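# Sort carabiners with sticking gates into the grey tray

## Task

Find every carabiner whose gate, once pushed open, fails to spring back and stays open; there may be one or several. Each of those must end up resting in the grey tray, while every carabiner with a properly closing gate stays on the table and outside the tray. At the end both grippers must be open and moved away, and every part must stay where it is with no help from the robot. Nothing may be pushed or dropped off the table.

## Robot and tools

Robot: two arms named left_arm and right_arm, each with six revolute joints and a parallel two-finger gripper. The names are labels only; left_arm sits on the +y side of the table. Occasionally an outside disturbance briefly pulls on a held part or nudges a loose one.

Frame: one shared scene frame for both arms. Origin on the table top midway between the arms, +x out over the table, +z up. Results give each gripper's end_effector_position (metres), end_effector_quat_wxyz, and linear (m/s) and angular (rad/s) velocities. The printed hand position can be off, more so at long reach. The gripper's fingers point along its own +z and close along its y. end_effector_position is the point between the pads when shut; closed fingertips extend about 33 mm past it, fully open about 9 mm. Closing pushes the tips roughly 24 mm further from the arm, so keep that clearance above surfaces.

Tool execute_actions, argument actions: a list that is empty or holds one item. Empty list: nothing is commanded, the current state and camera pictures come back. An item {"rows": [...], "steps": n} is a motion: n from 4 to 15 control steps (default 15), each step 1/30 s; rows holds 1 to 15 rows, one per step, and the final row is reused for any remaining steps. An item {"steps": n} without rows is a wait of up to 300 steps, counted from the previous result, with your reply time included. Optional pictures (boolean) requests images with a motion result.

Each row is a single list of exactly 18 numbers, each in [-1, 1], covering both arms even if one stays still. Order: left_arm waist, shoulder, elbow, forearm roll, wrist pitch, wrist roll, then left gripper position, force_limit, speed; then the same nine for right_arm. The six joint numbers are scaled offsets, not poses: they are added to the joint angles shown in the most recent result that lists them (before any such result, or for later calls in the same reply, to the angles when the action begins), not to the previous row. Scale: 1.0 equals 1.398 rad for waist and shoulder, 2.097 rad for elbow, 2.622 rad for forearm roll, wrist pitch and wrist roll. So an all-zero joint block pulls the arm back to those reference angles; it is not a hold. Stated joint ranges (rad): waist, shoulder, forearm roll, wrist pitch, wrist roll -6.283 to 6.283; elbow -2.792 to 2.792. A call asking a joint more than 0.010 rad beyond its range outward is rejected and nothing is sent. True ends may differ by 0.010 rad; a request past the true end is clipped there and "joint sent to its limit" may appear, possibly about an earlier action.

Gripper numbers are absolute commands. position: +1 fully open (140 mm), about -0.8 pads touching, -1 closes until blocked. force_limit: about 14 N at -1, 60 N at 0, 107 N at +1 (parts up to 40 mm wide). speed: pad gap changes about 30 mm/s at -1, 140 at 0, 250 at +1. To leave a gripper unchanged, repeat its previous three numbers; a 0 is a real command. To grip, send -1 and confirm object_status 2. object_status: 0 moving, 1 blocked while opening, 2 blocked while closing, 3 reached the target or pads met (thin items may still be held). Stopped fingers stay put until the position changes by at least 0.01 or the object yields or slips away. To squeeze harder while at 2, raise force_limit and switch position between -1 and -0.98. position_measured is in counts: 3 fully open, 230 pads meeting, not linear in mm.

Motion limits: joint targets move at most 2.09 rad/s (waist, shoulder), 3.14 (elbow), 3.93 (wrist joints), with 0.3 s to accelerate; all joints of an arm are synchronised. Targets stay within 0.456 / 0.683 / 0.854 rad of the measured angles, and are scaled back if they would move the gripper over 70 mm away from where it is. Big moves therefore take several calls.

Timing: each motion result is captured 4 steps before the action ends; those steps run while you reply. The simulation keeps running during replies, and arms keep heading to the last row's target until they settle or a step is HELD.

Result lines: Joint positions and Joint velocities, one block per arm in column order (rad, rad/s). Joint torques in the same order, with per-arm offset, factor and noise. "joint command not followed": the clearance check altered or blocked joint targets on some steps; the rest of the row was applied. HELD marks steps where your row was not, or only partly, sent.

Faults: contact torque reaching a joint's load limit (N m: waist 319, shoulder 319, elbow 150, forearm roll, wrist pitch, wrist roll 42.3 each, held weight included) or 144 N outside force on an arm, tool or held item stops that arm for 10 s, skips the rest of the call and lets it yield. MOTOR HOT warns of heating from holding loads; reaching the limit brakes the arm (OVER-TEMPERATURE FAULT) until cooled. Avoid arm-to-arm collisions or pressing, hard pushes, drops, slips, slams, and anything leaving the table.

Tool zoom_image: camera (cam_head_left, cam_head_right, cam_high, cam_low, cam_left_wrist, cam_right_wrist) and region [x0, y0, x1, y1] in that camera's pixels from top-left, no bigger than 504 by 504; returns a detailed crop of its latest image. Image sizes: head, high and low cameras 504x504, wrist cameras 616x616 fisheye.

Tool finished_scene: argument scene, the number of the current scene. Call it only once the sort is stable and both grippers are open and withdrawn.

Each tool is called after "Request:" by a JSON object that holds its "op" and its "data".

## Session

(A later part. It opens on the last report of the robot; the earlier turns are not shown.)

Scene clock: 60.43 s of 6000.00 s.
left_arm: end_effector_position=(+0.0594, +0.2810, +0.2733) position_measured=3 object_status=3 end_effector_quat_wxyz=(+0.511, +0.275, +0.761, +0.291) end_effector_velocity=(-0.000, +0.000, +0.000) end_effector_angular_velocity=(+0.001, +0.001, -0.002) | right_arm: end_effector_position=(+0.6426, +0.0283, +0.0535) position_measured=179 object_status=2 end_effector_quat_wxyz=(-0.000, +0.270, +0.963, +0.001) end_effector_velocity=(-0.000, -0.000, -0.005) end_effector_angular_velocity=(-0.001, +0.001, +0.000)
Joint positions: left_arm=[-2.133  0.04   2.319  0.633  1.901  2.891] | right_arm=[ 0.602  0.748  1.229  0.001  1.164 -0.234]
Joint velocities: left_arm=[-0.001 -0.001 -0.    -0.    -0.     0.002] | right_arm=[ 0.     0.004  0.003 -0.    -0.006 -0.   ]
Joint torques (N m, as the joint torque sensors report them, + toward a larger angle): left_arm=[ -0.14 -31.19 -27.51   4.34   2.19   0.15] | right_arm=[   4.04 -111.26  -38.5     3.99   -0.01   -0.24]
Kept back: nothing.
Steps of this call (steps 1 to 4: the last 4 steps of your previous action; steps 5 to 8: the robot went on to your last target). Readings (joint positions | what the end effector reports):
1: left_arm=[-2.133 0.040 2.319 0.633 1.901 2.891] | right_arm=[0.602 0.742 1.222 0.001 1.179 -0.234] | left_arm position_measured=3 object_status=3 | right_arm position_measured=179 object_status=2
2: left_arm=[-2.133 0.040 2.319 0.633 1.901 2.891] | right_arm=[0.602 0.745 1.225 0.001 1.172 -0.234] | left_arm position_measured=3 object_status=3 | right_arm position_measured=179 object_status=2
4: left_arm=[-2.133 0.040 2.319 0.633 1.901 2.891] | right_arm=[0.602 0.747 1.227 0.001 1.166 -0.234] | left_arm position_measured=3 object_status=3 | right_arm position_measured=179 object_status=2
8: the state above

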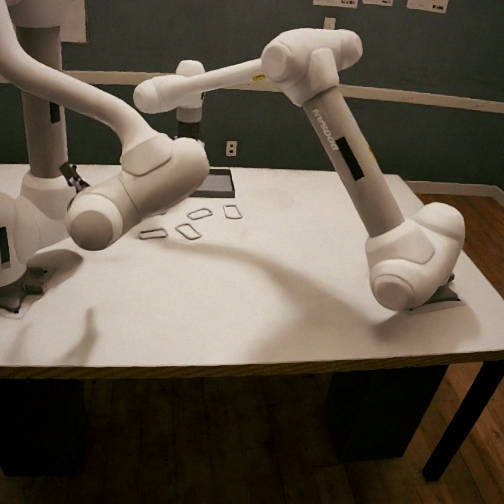

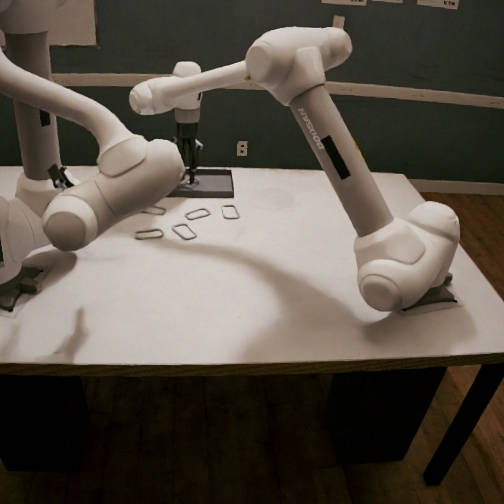

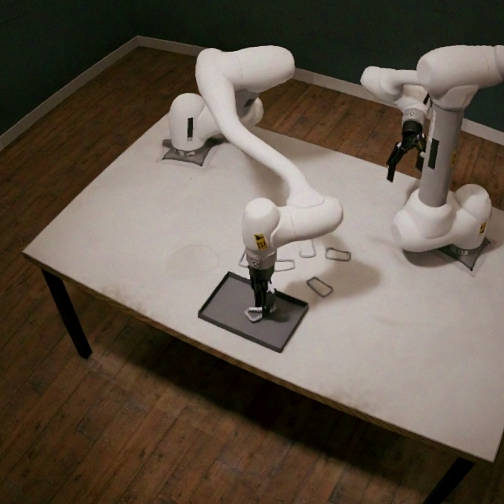

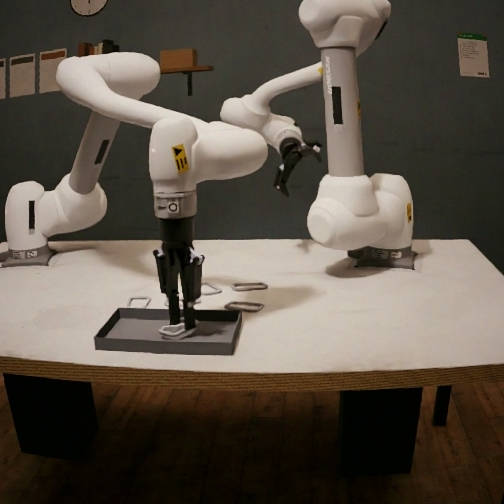

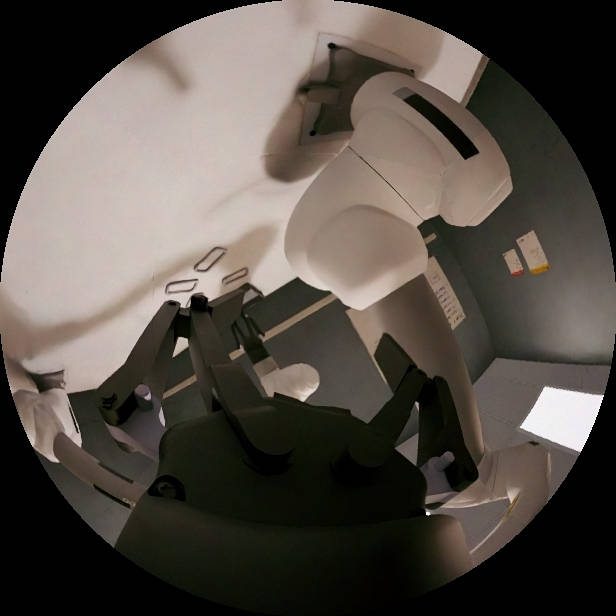

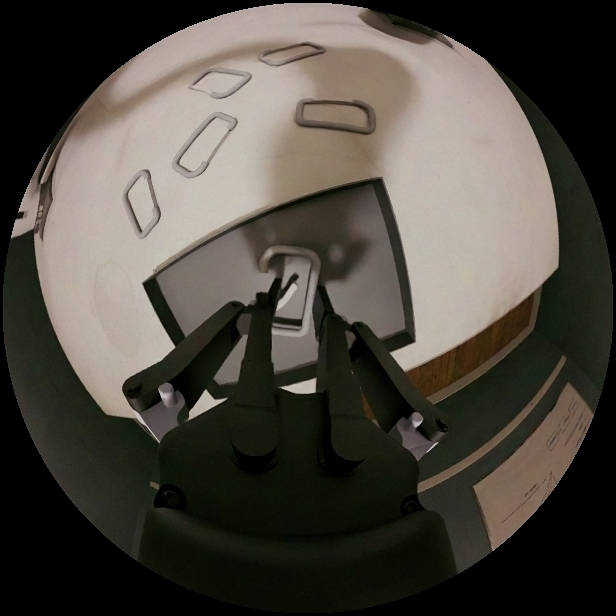

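Request:
{"op": "execute_actions", "data": {"actions": [{"rows":[[0,0,0,0,0,0,1,0,0,0,0.0045,0.0025,0,-0.004,0,-0.5,-0.3,0],[0,0,0,0,0,0,1,0,0,0,0.0045,0.0025,0,-0.004,0,-0.5,-0.3,0],[0,0,0,0,0,0,1,0,0,0,0.0045,0.0025,0,-0.004,0,0.1,-0.3,0.3]],"steps":15}]}}

Request:
{"op": "execute_actions", "data": {"actions": [{"rows":[[0,0,0,0,0,0,1,0,0,0,-0.04,-0.022,0,0.039,0,0.1,-0.3,0.3]],"steps":12}], "pictures": true}}

Scene clock: 60.97 s of 6000.00 s.
left_arm: end_effector_position=(+0.0594, +0.2810, +0.2733) position_measured=3 object_status=3 end_effector_quat_wxyz=(+0.511, +0.275, +0.761, +0.291) end_effector_velocity=(+0.000, +0.000, +0.000) end_effector_angular_velocity=(-0.002, +0.001, +0.000) | right_arm: end_effector_position=(+0.6425, +0.0283, +0.0450) position_measured=117 object_status=0 end_effector_quat_wxyz=(-0.000, +0.270, +0.963, +0.000) end_effector_velocity=(-0.000, +0.000, -0.002) end_effector_angular_velocity=(-0.000, +0.001, -0.001)
Joint positions: left_arm=[-2.133  0.04   2.319  0.633  1.901  2.891] | right_arm=[ 0.602  0.755  1.234  0.001  1.153 -0.234]
Joint velocities: left_arm=[ 0.    -0.002 -0.     0.    -0.    -0.   ] | right_arm=[ 0.     0.002  0.001  0.001 -0.002  0.   ]
Joint torques (N m, as the joint torque sensors report them, + toward a larger angle): left_arm=[ -0.48 -31.97 -27.72   4.27   2.22   0.05] | right_arm=[   5.48 -109.67  -37.96    4.1    -0.15   -0.26]
Steps of this call (steps 1 to 5: the robot went on to your last target; steps 6 to 16: the first 11 steps of this action). Readings (joint positions | what the end effector reports):
6: left_arm=[-2.133 0.040 2.319 0.633 1.901 2.891] | right_arm=[0.602 0.749 1.229 0.001 1.163 -0.234] | left_arm position_measured=3 object_status=3 | right_arm position_measured=179 object_status=2
7: left_arm=[-2.133 0.040 2.319 0.633 1.901 2.891] | right_arm=[0.602 0.750 1.230 0.001 1.161 -0.234] | left_arm position_measured=3 object_status=3 | right_arm position_measured=179 object_status=2
9: left_arm=[-2.133 0.040 2.319 0.633 1.901 2.891] | right_arm=[0.602 0.753 1.233 0.001 1.156 -0.234] | left_arm position_measured=3 object_status=3 | right_arm position_measured=179 object_status=0
13: left_arm=[-2.133 0.040 2.319 0.633 1.901 2.891] | right_arm=[0.602 0.754 1.234 0.001 1.154 -0.234] | left_arm position_measured=3 object_status=3 | right_arm position_measured=138 object_status=0
16: the state above

Scene clock: 61.37 s of 6000.00 s.
left_arm: end_effector_position=(+0.0594, +0.2810, +0.2733) position_measured=3 object_status=3 end_effector_quat_wxyz=(+0.511, +0.275, +0.761, +0.291) end_effector_velocity=(-0.000, -0.000, -0.000) end_effector_angular_velocity=(+0.002, +0.000, -0.001) | right_arm: end_effector_position=(+0.6390, +0.0247, +0.1176) position_measured=117 object_status=3 end_effector_quat_wxyz=(-0.000, +0.270, +0.963, +0.000) end_effector_velocity=(-0.009, -0.009, +0.046) end_effector_angular_velocity=(-0.017, +0.016, +0.000)
Joint positions: left_arm=[-2.133  0.04   2.319  0.633  1.901  2.891] | right_arm=[ 0.602  0.701  1.19   0.001  1.25  -0.234]
Joint velocities: left_arm=[-0.     0.    -0.     0.    -0.     0.002] | right_arm=[-0.    -0.034 -0.028 -0.     0.085 -0.   ]
Joint torques (N m, as the joint torque sensors report them, + toward a larger angle): left_arm=[  0.6  -31.56 -27.74   4.31   2.31   0.05] | right_arm=[  0.76 -85.81 -28.74   3.17  -0.25  -0.28]
Steps of this call (steps 1 to 4: the last 4 steps of your previous action; steps 5 to 12: the first 8 steps of this action, its rows measured from where the robot was after step 4). Readings (joint positions | what the end effector reports):
4: left_arm=[-2.133 0.040 2.319 0.633 1.901 2.891] | right_arm=[0.602 0.755 1.234 0.001 1.153 -0.234] | left_arm position_measured=3 object_status=3 | right_arm position_measured=117 object_status=0
5: left_arm=[-2.133 0.040 2.319 0.633 1.901 2.891] | right_arm=[0.602 0.755 1.234 0.001 1.153 -0.234] | left_arm position_measured=3 object_status=3 | right_arm position_measured=117 object_status=3
6: left_arm=[-2.133 0.040 2.319 0.633 1.901 2.891] | right_arm=[0.602 0.752 1.232 0.001 1.158 -0.234] | left_arm position_measured=3 object_status=3 | right_arm position_measured=117 object_status=3
8: left_arm=[-2.133 0.040 2.319 0.633 1.901 2.891] | right_arm=[0.602 0.729 1.212 0.001 1.202 -0.234] | left_arm position_measured=3 object_status=3 | right_arm position_measured=117 object_status=3
12: the state above

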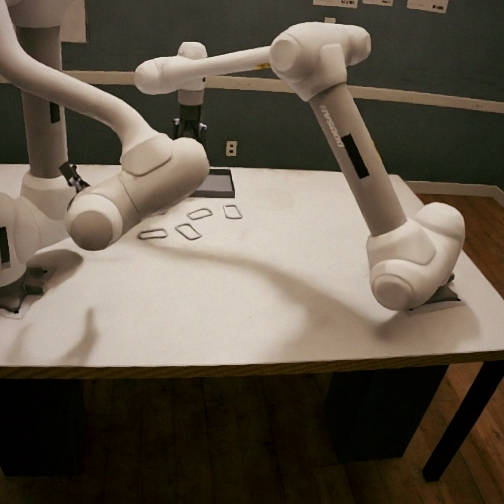

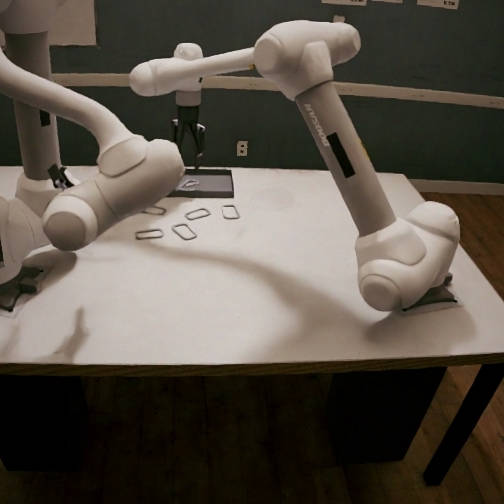

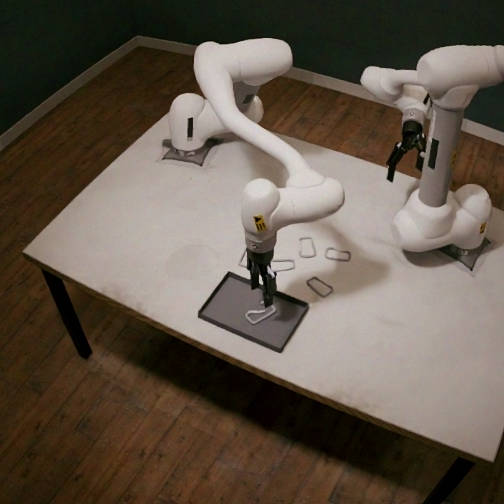

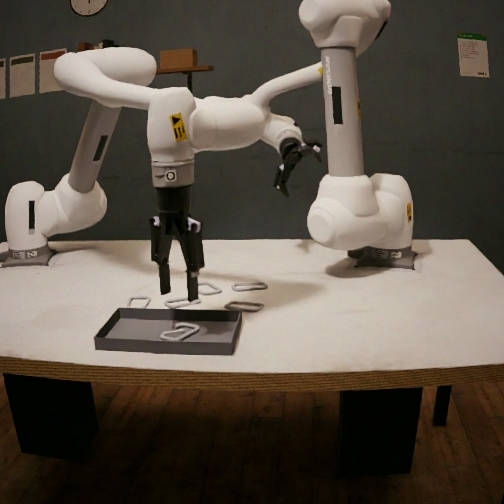

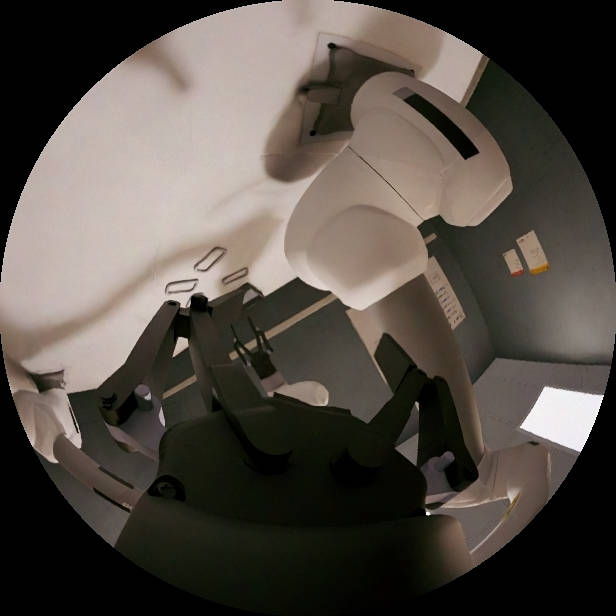

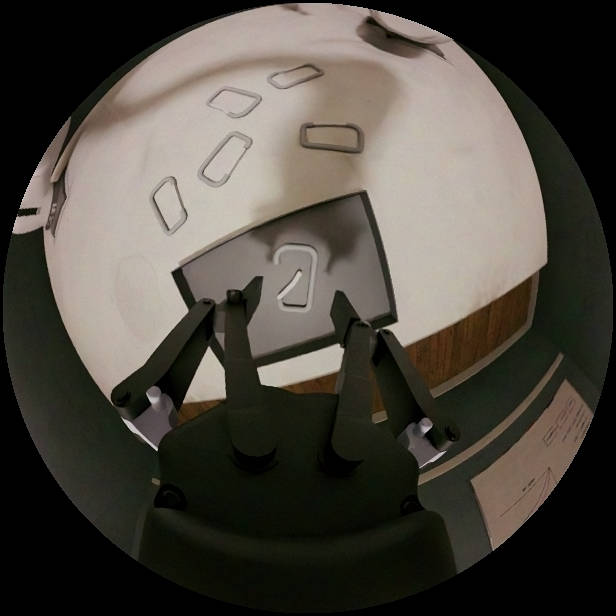

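Request:
{"op": "execute_actions", "data": {"actions": [{"rows":[[0,0,0,0,0,0,1,0,0,0.031,-0.2375,0.311,0,-0.122,-0.241,0.1,-0.3,0.3]],"steps":15}]}}

Request:
{"op": "execute_actions", "data": {"actions": [{"steps":18}], "pictures": true}}

Request:
{"op": "zoom_image", "data": {"camera": "cam_right_wrist", "region": [200,200,400,362]}}

Scene clock: 62.37 s of 6000.00 s.
left_arm: end_effector_position=(+0.0594, +0.2810, +0.2733) position_measured=3 object_status=3 end_effector_quat_wxyz=(+0.511, +0.275, +0.761, +0.291) end_effector_velocity=(-0.000, +0.000, -0.000) end_effector_angular_velocity=(-0.002, -0.000, +0.001) | right_arm: end_effector_position=(+0.5506, -0.0415, +0.0988) position_measured=117 object_status=3 end_effector_quat_wxyz=(-0.000, +0.118, +0.993, +0.000) end_effector_velocity=(-0.302, -0.240, -0.082) end_effector_angular_velocity=(-0.002, +0.001, +0.992)
Joint positions: left_arm=[-2.133  0.04   2.319  0.633  1.901  2.891] | right_arm=[ 0.622  0.547  1.489  0.001  1.105 -0.525]
Joint velocities: left_arm=[-0.    -0.    -0.    -0.    -0.    -0.003] | right_arm=[ 0.064 -0.489  0.968  0.    -0.477 -0.929]
Joint torques (N m, as the joint torque sensors report them, + toward a larger angle): left_arm=[ -0.36 -31.68 -27.38   4.43   2.21  -0.02] | right_arm=[  5.2  -91.86 -35.94   3.89  -0.09  -0.26]
Steps of this call (steps 1 to 4: the last 4 steps of your previous action; steps 5 to 15: the robot went on to your last target; steps 16 to 19: nothing new was sent; steps 20 to 30: the first 11 steps of this action). Readings (joint positions | what the end effector reports):
20: left_arm=[-2.133 0.040 2.319 0.633 1.901 2.891] | right_arm=[0.602 0.699 1.188 0.001 1.255 -0.234] | left_arm position_measured=3 object_status=3 | right_arm position_measured=117 object_status=3
21: left_arm=[-2.133 0.040 2.319 0.633 1.901 2.891] | right_arm=[0.602 0.696 1.193 0.001 1.252 -0.239] | left_arm position_measured=3 object_status=3 | right_arm position_measured=117 object_status=3
23: left_arm=[-2.133 0.040 2.319 0.633 1.901 2.891] | right_arm=[0.605 0.674 1.238 0.001 1.229 -0.282] | left_arm position_measured=3 object_status=3 | right_arm position_measured=117 object_status=3
27: left_arm=[-2.133 0.040 2.319 0.633 1.901 2.891] | right_arm=[0.615 0.597 1.389 0.001 1.155 -0.428] | left_arm position_measured=3 object_status=3 | right_arm position_measured=117 object_status=3
30: the state above

Scene clock: 62.97 s of 6000.00 s.
left_arm: end_effector_position=(+0.0594, +0.2810, +0.2733) position_measured=3 object_status=3 end_effector_quat_wxyz=(+0.511, +0.275, +0.761, +0.291) end_effector_velocity=(+0.000, +0.000, +0.000) end_effector_angular_velocity=(-0.001, +0.001, +0.001) | right_arm: end_effector_position=(+0.4351, -0.1402, +0.0641) position_measured=117 object_status=3 end_effector_quat_wxyz=(-0.000, -0.064, +0.998, +0.000) end_effector_velocity=(-0.003, -0.003, -0.002) end_effector_angular_velocity=(-0.001, +0.001, +0.009)
Joint positions: left_arm=[-2.133  0.04   2.319  0.633  1.901  2.891] | right_arm=[ 0.645  0.37   1.842  0.001  0.931 -0.865]
Joint velocities: left_arm=[ 0.001 -0.001  0.     0.     0.    -0.   ] | right_arm=[ 0.001 -0.004  0.009 -0.    -0.004 -0.008]
Joint torques (N m, as the joint torque sensors report them, + toward a larger angle): left_arm=[ -0.07 -31.04 -27.65   4.24   2.23  -0.01] | right_arm=[  1.55 -71.62 -32.19   3.59  -0.37  -0.42]
Kept back: nothing.
Steps of this call (steps 1 to 4: the last 4 steps of your previous action; steps 5 to 18: the robot went on to your last target). Readings (joint positions | what the end effector reports):
1: left_arm=[-2.133 0.040 2.319 0.633 1.901 2.891] | right_arm=[0.624 0.531 1.522 0.001 1.089 -0.556] | left_arm position_measured=3 object_status=3 | right_arm position_measured=117 object_status=3
2: left_arm=[-2.133 0.040 2.319 0.633 1.901 2.891] | right_arm=[0.626 0.514 1.554 0.001 1.073 -0.587] | left_arm position_measured=3 object_status=3 | right_arm position_measured=117 object_status=3
4: left_arm=[-2.133 0.040 2.319 0.633 1.901 2.891] | right_arm=[0.631 0.483 1.617 0.001 1.042 -0.648] | left_arm position_measured=3 object_status=3 | right_arm position_measured=117 object_status=3
8: left_arm=[-2.133 0.040 2.319 0.633 1.901 2.891] | right_arm=[0.639 0.421 1.739 0.001 0.981 -0.766] | left_arm position_measured=3 object_status=3 | right_arm position_measured=117 object_status=3
18: the state above

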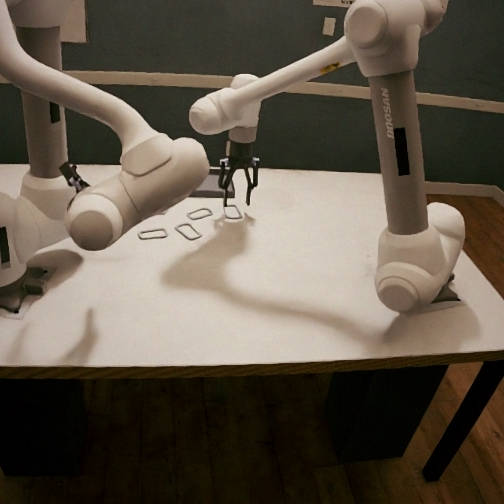

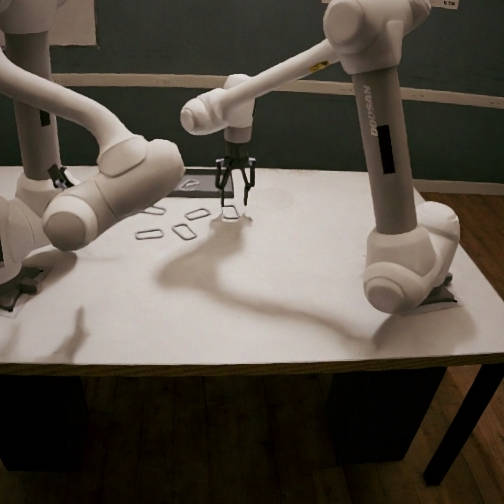

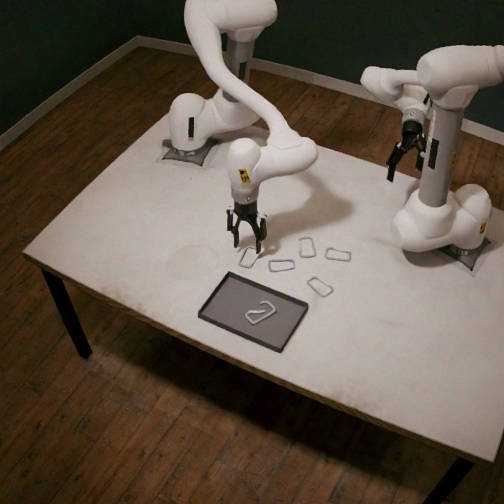

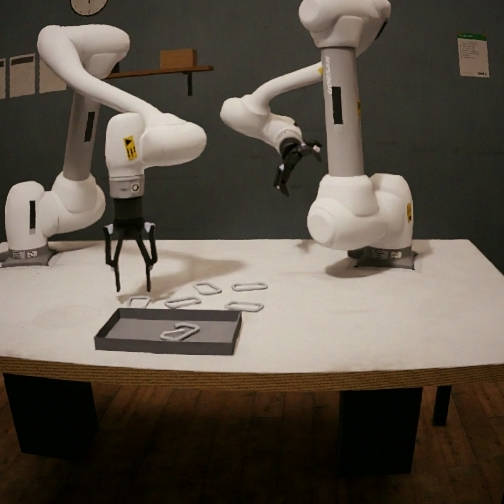

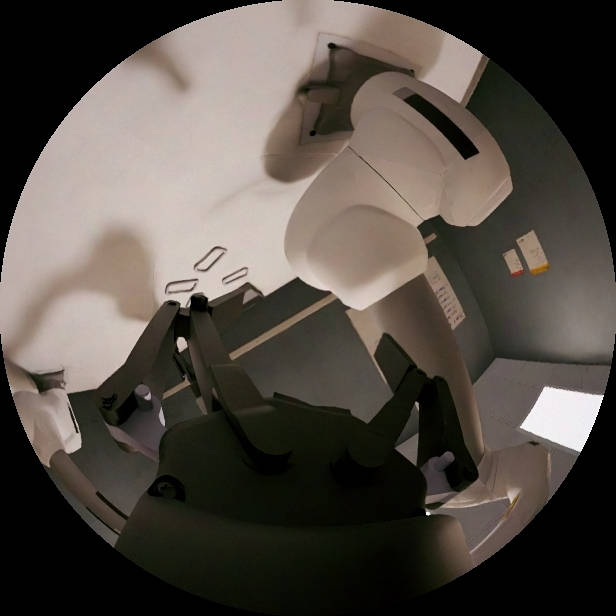

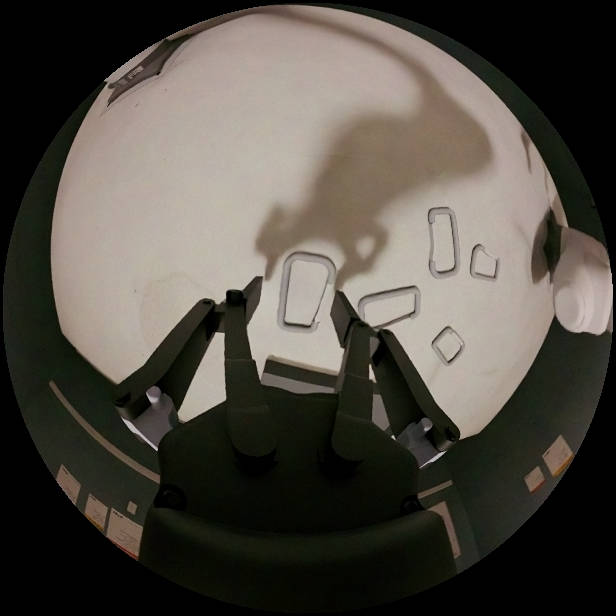

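Region (200, 200, 400, 362) of cam_right_wrist's 616x616 image, scaled by 2.520, with more detail than that image has; it fills the top 408 rows of this view, and the rest is white.

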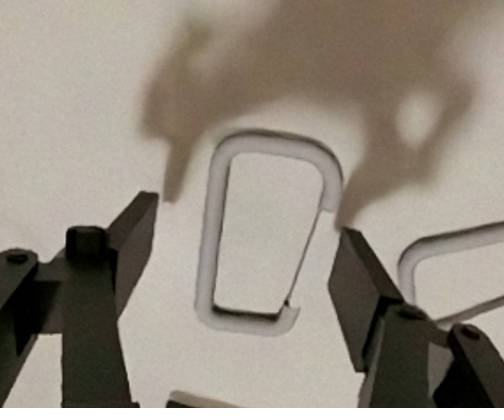

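Request:
{"op": "execute_actions", "data": {"actions": [{"rows":[[0,0,0,0,0,0,1,0,0,-0.0005,0.0177,0.0003,0,-0.0097,0.0915,0.1,-0.3,0.3]],"steps":15}]}}

Request:
{"op": "execute_actions", "data": {"actions": [{"steps":6}], "pictures": true}}

Request:
{"op": "zoom_image", "data": {"camera": "cam_right_wrist", "region": [220,220,380,350]}}

Scene clock: 63.80 s of 6000.00 s.
left_arm: end_effector_position=(+0.0594, +0.2810, +0.2733) position_measured=3 object_status=3 end_effector_quat_wxyz=(+0.511, +0.275, +0.761, +0.291) end_effector_velocity=(+0.000, -0.000, -0.000) end_effector_angular_velocity=(+0.002, -0.001, -0.001) | right_arm: end_effector_position=(+0.4390, -0.1362, +0.0473) position_measured=117 object_status=3 end_effector_quat_wxyz=(-0.000, +0.055, +0.998, +0.000) end_effector_velocity=(+0.001, -0.000, -0.002) end_effector_angular_velocity=(+0.000, -0.000, -0.039)
Joint positions: left_arm=[-2.133  0.04   2.319  0.633  1.901  2.891] | right_arm=[ 0.645  0.394  1.842  0.001  0.905 -0.628]
Joint velocities: left_arm=[0.    0.001 0.    0.001 0.    0.002] | right_arm=[-0.001  0.003  0.    -0.    -0.004  0.038]
Joint torques (N m, as the joint torque sensors report them, + toward a larger angle): left_arm=[ -0.32 -31.51 -27.69   4.34   2.24   0.09] | right_arm=[  3.73 -74.95 -31.41   3.54   0.15  -0.5 ]
Steps of this call (steps 1 to 14: the robot went on to your last target; steps 15 to 25: the first 11 steps of this action). Readings (joint positions | what the end effector reports):
15: left_arm=[-2.133 0.040 2.319 0.633 1.901 2.891] | right_arm=[0.646 0.369 1.842 0.001 0.930 -0.865] | left_arm position_measured=3 object_status=3 | right_arm position_measured=117 object_status=3
16: left_arm=[-2.133 0.040 2.319 0.633 1.901 2.891] | right_arm=[0.646 0.370 1.842 0.001 0.929 -0.859] | left_arm position_measured=3 object_status=3 | right_arm position_measured=117 object_status=3
18: left_arm=[-2.133 0.040 2.319 0.633 1.901 2.891] | right_arm=[0.646 0.376 1.842 0.001 0.924 -0.803] | left_arm position_measured=3 object_status=3 | right_arm position_measured=117 object_status=3
22: left_arm=[-2.133 0.040 2.319 0.633 1.901 2.891] | right_arm=[0.645 0.392 1.842 0.001 0.908 -0.649] | left_arm position_measured=3 object_status=3 | right_arm position_measured=117 object_status=3
25: the state above

Scene clock: 64.00 s of 6000.00 s.
left_arm: end_effector_position=(+0.0594, +0.2810, +0.2733) position_measured=3 object_status=3 end_effector_quat_wxyz=(+0.511, +0.275, +0.761, +0.291) end_effector_velocity=(+0.001, +0.000, -0.000) end_effector_angular_velocity=(+0.001, +0.001, +0.002) | right_arm: end_effector_position=(+0.4392, -0.1363, +0.0472) position_measured=117 object_status=3 end_effector_quat_wxyz=(-0.000, +0.056, +0.998, +0.000) end_effector_velocity=(+0.001, -0.001, -0.001) end_effector_angular_velocity=(-0.002, +0.000, -0.002)
Joint positions: left_arm=[-2.133  0.04   2.319  0.633  1.901  2.891] | right_arm=[ 0.645  0.394  1.842  0.001  0.905 -0.625]
Joint velocities: left_arm=[ 0.002  0.     0.    -0.001 -0.     0.001] | right_arm=[-0.001  0.002  0.    -0.001 -0.     0.002]
Joint torques (N m, as the joint torque sensors report them, + toward a larger angle): left_arm=[ -0.55 -31.64 -27.66   4.31   2.27   0.12] | right_arm=[  2.59 -73.72 -30.95   3.66  -0.09  -0.04]
Kept back: nothing.
Steps of this call (steps 1 to 4: the last 4 steps of your previous action; steps 5 to 6: the robot went on to your last target). Readings (joint positions | what the end effector reports):
1: left_arm=[-2.133 0.040 2.319 0.633 1.901 2.891] | right_arm=[0.645 0.394 1.842 0.001 0.905 -0.627] | left_arm position_measured=3 object_status=3 | right_arm position_measured=117 object_status=3
2: left_arm=[-2.133 0.040 2.319 0.633 1.901 2.891] | right_arm=[0.645 0.394 1.842 0.001 0.905 -0.626] | left_arm position_measured=3 object_status=3 | right_arm position_measured=117 object_status=3
4: left_arm=[-2.133 0.040 2.319 0.633 1.901 2.891] | right_arm=[0.645 0.394 1.842 0.001 0.905 -0.625] | left_arm position_measured=3 object_status=3 | right_arm position_measured=117 object_status=3
6: the state above

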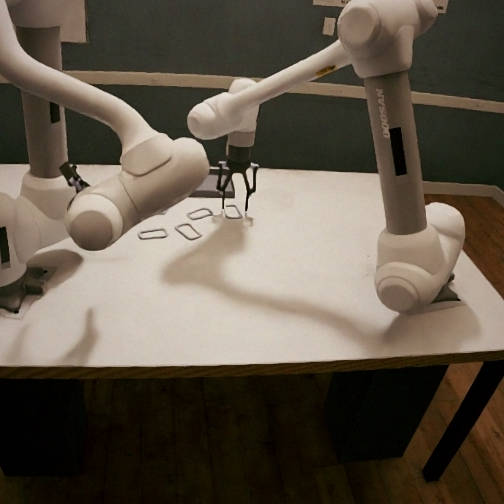

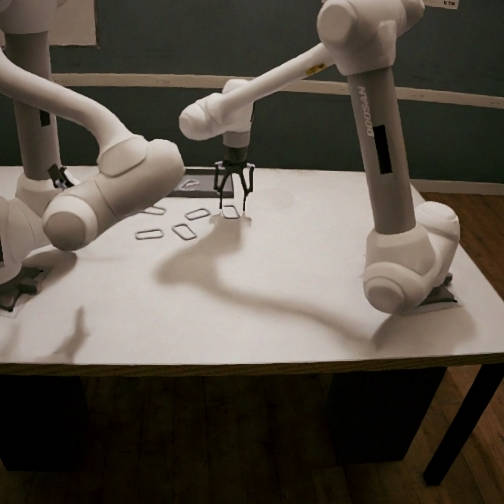

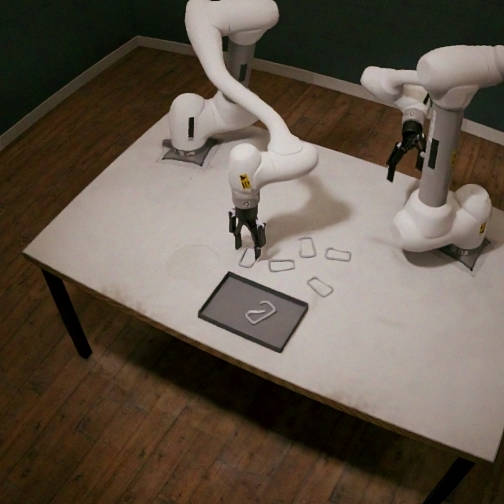

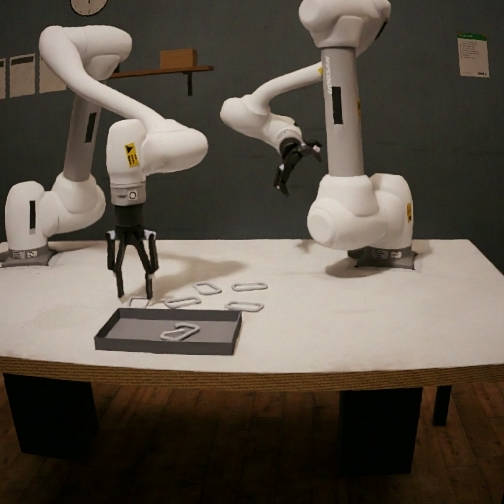

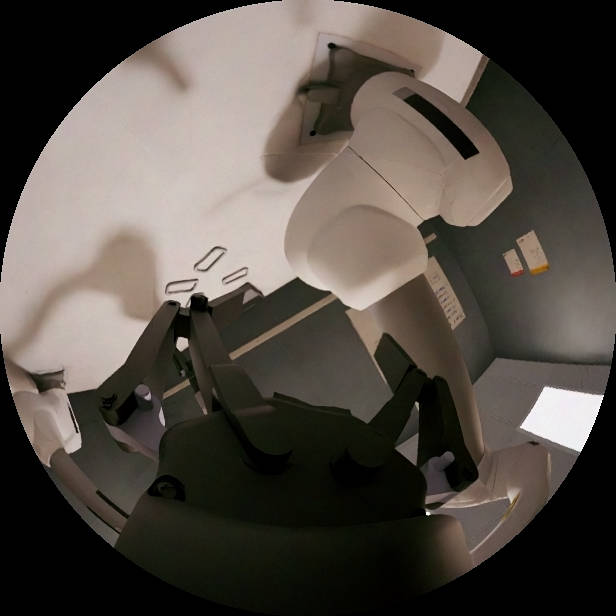

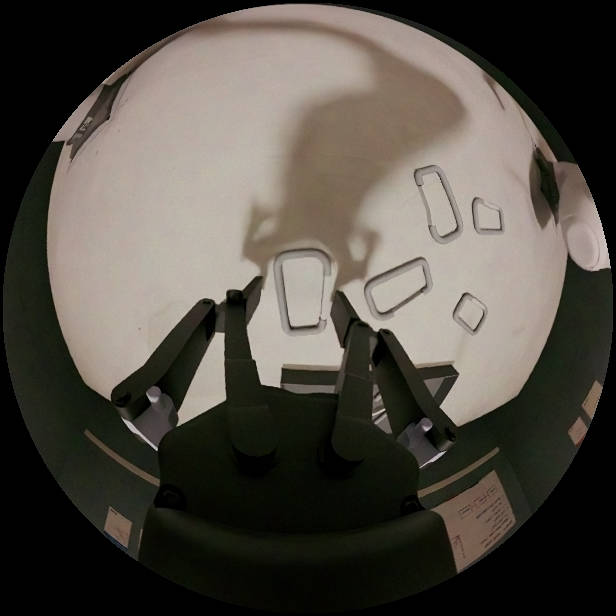

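Region (220, 220, 380, 350) of cam_right_wrist's 616x616 image, scaled by 3.150, with more detail than that image has; it fills the top 410 rows of this view, and the rest is white.

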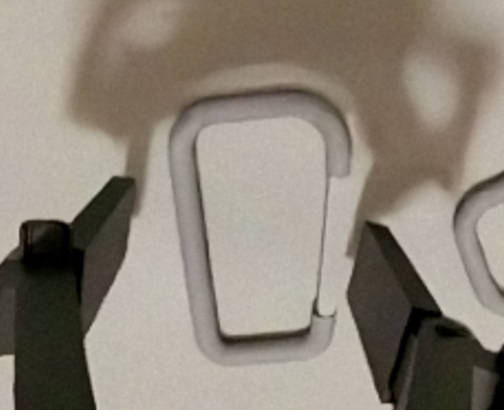

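Request:
{"op": "execute_actions", "data": {"actions": [{"rows":[[0,0,0,0,0,0,1,0,0,-0.0015,0.0116,-0.0016,0,-0.0048,-0.0008,0.1,-0.3,0.3]],"steps":12}]}}

Request:
{"op": "execute_actions", "data": {"actions": [{"rows":[[0,0,0,0,0,0,1,0,0,0,0,0,0,0,0,-0.39,-0.3,-0.3]],"steps":15}]}}

Request:
{"op": "execute_actions", "data": {"actions": [{"steps":9}], "pictures": true}}

Request:
{"op": "zoom_image", "data": {"camera": "cam_right_wrist", "region": [220,220,380,350]}}

Scene clock: 64.50 s of 6000.00 s.
left_arm: end_effector_position=(+0.0594, +0.2810, +0.2733) position_measured=3 object_status=3 end_effector_quat_wxyz=(+0.511, +0.275, +0.761, +0.291) end_effector_velocity=(-0.000, -0.000, -0.000) end_effector_angular_velocity=(+0.002, -0.001, -0.001) | right_arm: end_effector_position=(+0.4433, -0.1338, +0.0380) position_measured=117 object_status=3 end_effector_quat_wxyz=(-0.000, +0.056, +0.998, +0.000) end_effector_velocity=(+0.002, +0.002, -0.004) end_effector_angular_velocity=(+0.001, -0.001, +0.002)
Joint positions: left_arm=[-2.133  0.04   2.319  0.633  1.901  2.891] | right_arm=[ 0.643  0.41   1.839  0.001  0.893 -0.627]
Joint velocities: left_arm=[-0.     0.002  0.    -0.    -0.     0.   ] | right_arm=[-0.001  0.007 -0.002 -0.    -0.007 -0.003]
Joint torques (N m, as the joint torque sensors report them, + toward a larger angle): left_arm=[ -0.31 -31.03 -27.57   4.3    2.19   0.  ] | right_arm=[  4.21 -75.06 -30.77   3.47  -0.23  -0.6 ]
Steps of this call (steps 1 to 7: the robot went on to your last target; steps 8 to 15: the first 8 steps of this action). Readings (joint positions | what the end effector reports):
8: left_arm=[-2.133 0.040 2.319 0.633 1.901 2.891] | right_arm=[0.645 0.394 1.842 0.001 0.905 -0.625] | left_arm position_measured=3 object_status=3 | right_arm position_measured=117 object_status=3
9: left_arm=[-2.133 0.040 2.319 0.633 1.901 2.891] | right_arm=[0.645 0.397 1.842 0.001 0.903 -0.625] | left_arm position_measured=3 object_status=3 | right_arm position_measured=117 object_status=3
11: left_arm=[-2.133 0.040 2.319 0.633 1.901 2.891] | right_arm=[0.643 0.406 1.840 0.001 0.896 -0.626] | left_arm position_measured=3 object_status=3 | right_arm position_measured=117 object_status=3
15: the state above

Scene clock: 65.00 s of 6000.00 s.
left_arm: end_effector_position=(+0.0594, +0.2810, +0.2733) position_measured=3 object_status=3 end_effector_quat_wxyz=(+0.511, +0.275, +0.761, +0.291) end_effector_velocity=(-0.000, +0.000, -0.000) end_effector_angular_velocity=(+0.001, -0.001, +0.000) | right_arm: end_effector_position=(+0.4436, -0.1336, +0.0379) position_measured=170 object_status=0 end_effector_quat_wxyz=(-0.000, +0.056, +0.998, +0.000) end_effector_velocity=(-0.001, -0.002, +0.003) end_effector_angular_velocity=(-0.001, +0.000, -0.001)
Joint positions: left_arm=[-2.133  0.04   2.319  0.633  1.901  2.891] | right_arm=[ 0.643  0.41   1.839  0.001  0.893 -0.627]
Joint velocities: left_arm=[-0.     0.001  0.    -0.     0.    -0.001] | right_arm=[-0.001 -0.005  0.001 -0.001  0.005  0.   ]
Joint torques (N m, as the joint torque sensors report them, + toward a larger angle): left_arm=[  0.49 -30.91 -27.93   4.36   2.25   0.02] | right_arm=[ 10.53 -18.56  -6.91   7.58  -7.79  -0.13]
Steps of this call (steps 1 to 4: the last 4 steps of your previous action; steps 5 to 15: the first 11 steps of this action, its rows measured from where the robot was after step 4). Readings (joint positions | what the end effector reports):
4: left_arm=[-2.133 0.040 2.319 0.633 1.901 2.891] | right_arm=[0.643 0.410 1.839 0.001 0.893 -0.627] | left_arm position_measured=3 object_status=3 | right_arm position_measured=117 object_status=3
5: left_arm=[-2.133 0.040 2.319 0.633 1.901 2.891] | right_arm=[0.643 0.410 1.839 0.001 0.893 -0.627] | left_arm position_measured=3 object_status=3 | right_arm position_measured=117 object_status=0
6: left_arm=[-2.133 0.040 2.319 0.633 1.901 2.891] | right_arm=[0.643 0.410 1.839 0.001 0.893 -0.627] | left_arm position_measured=3 object_status=3 | right_arm position_measured=119 object_status=0
8: left_arm=[-2.133 0.040 2.319 0.633 1.901 2.891] | right_arm=[0.643 0.410 1.839 0.001 0.893 -0.627] | left_arm position_measured=3 object_status=3 | right_arm position_measured=130 object_status=0
12: left_arm=[-2.133 0.040 2.319 0.633 1.901 2.891] | right_arm=[0.643 0.410 1.839 0.001 0.893 -0.627] | left_arm position_measured=3 object_status=3 | right_arm position_measured=153 object_status=0
15: the state above

Scene clock: 65.30 s of 6000.00 s.
left_arm: end_effector_position=(+0.0594, +0.2810, +0.2733) position_measured=3 object_status=3 end_effector_quat_wxyz=(+0.511, +0.275, +0.761, +0.291) end_effector_velocity=(-0.000, -0.000, -0.000) end_effector_angular_velocity=(+0.000, -0.001, -0.000) | right_arm: end_effector_position=(+0.4435, -0.1337, +0.0378) position_measured=175 object_status=2 end_effector_quat_wxyz=(-0.000, +0.056, +0.998, +0.000) end_effector_velocity=(-0.000, +0.000, -0.000) end_effector_angular_velocity=(+0.000, -0.001, -0.001)
Joint positions: left_arm=[-2.133  0.04   2.319  0.633  1.901  2.891] | right_arm=[ 0.643  0.41   1.839  0.001  0.893 -0.627]
Joint velocities: left_arm=[-0.001  0.001  0.    -0.     0.    -0.   ] | right_arm=[ 0.     0.     0.    -0.    -0.001  0.001]
Joint torques (N m, as the joint torque sensors report them, + toward a larger angle): left_arm=[ -0.82 -31.25 -27.57   4.31   2.26   0.03] | right_arm=[ 11.5  -11.47  -3.83   7.97  -7.59  -0.01]
Kept back: nothing.
Steps of this call (steps 1 to 4: the last 4 steps of your previous action; steps 5 to 9: the robot went on to your last target). Readings (joint positions | what the end effector reports):
1: left_arm=[-2.133 0.040 2.319 0.633 1.901 2.891] | right_arm=[0.643 0.410 1.839 0.001 0.893 -0.627] | left_arm position_measured=3 object_status=3 | right_arm position_measured=175 object_status=0
2: left_arm=[-2.133 0.040 2.319 0.633 1.901 2.891] | right_arm=[0.643 0.410 1.839 0.001 0.893 -0.627] | left_arm position_measured=3 object_status=3 | right_arm position_measured=175 object_status=0
4: left_arm=[-2.133 0.040 2.319 0.633 1.901 2.891] | right_arm=[0.643 0.410 1.839 0.001 0.893 -0.627] | left_arm position_measured=3 object_status=3 | right_arm position_measured=175 object_status=0
8: left_arm=[-2.133 0.040 2.319 0.633 1.901 2.891] | right_arm=[0.643 0.410 1.839 0.001 0.893 -0.627] | left_arm position_measured=3 object_status=3 | right_arm position_measured=175 object_status=2
9: the state above

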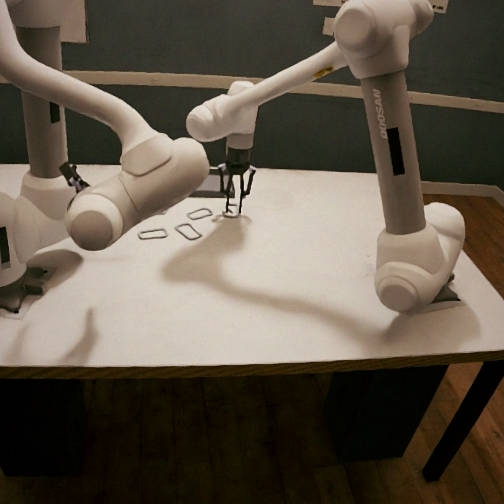

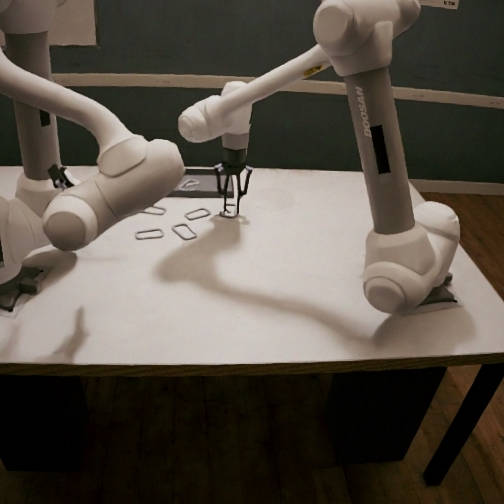

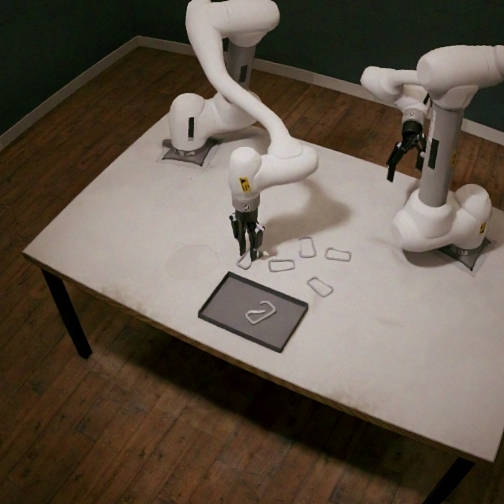

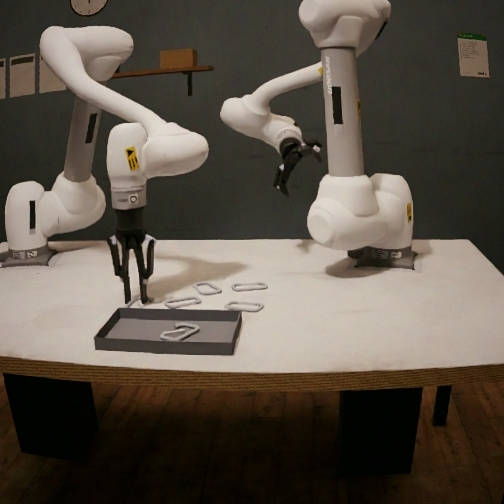

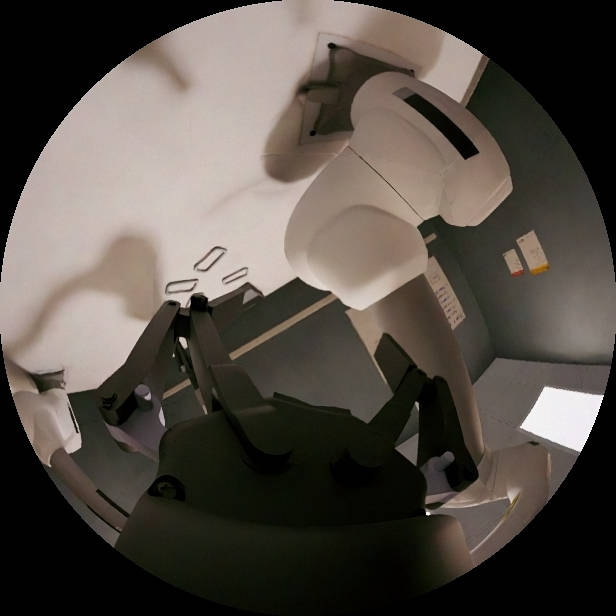

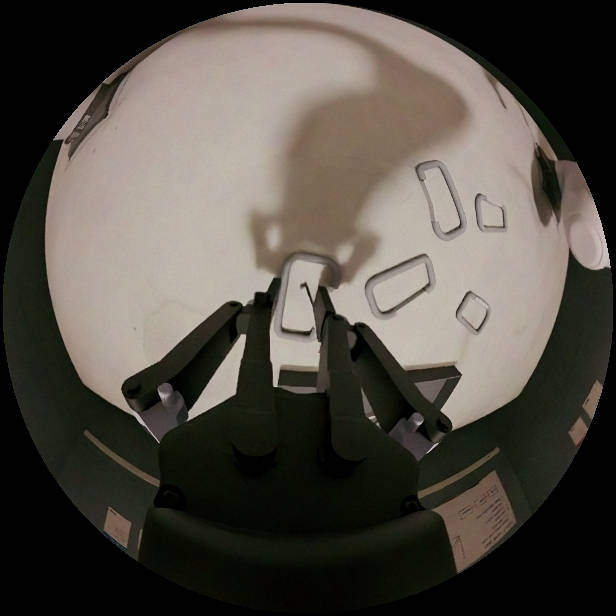

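Region (220, 220, 380, 350) of cam_right_wrist's 616x616 image, scaled by 3.150, with more detail than that image has; it fills the top 410 rows of this view, and the rest is white.

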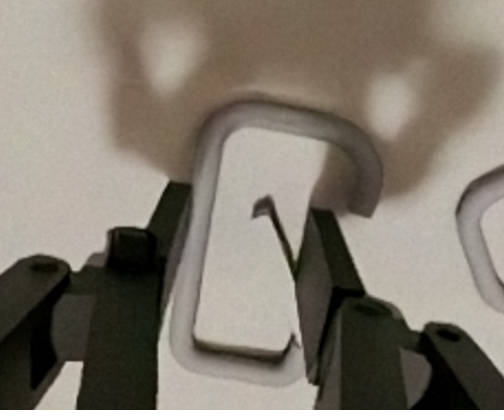

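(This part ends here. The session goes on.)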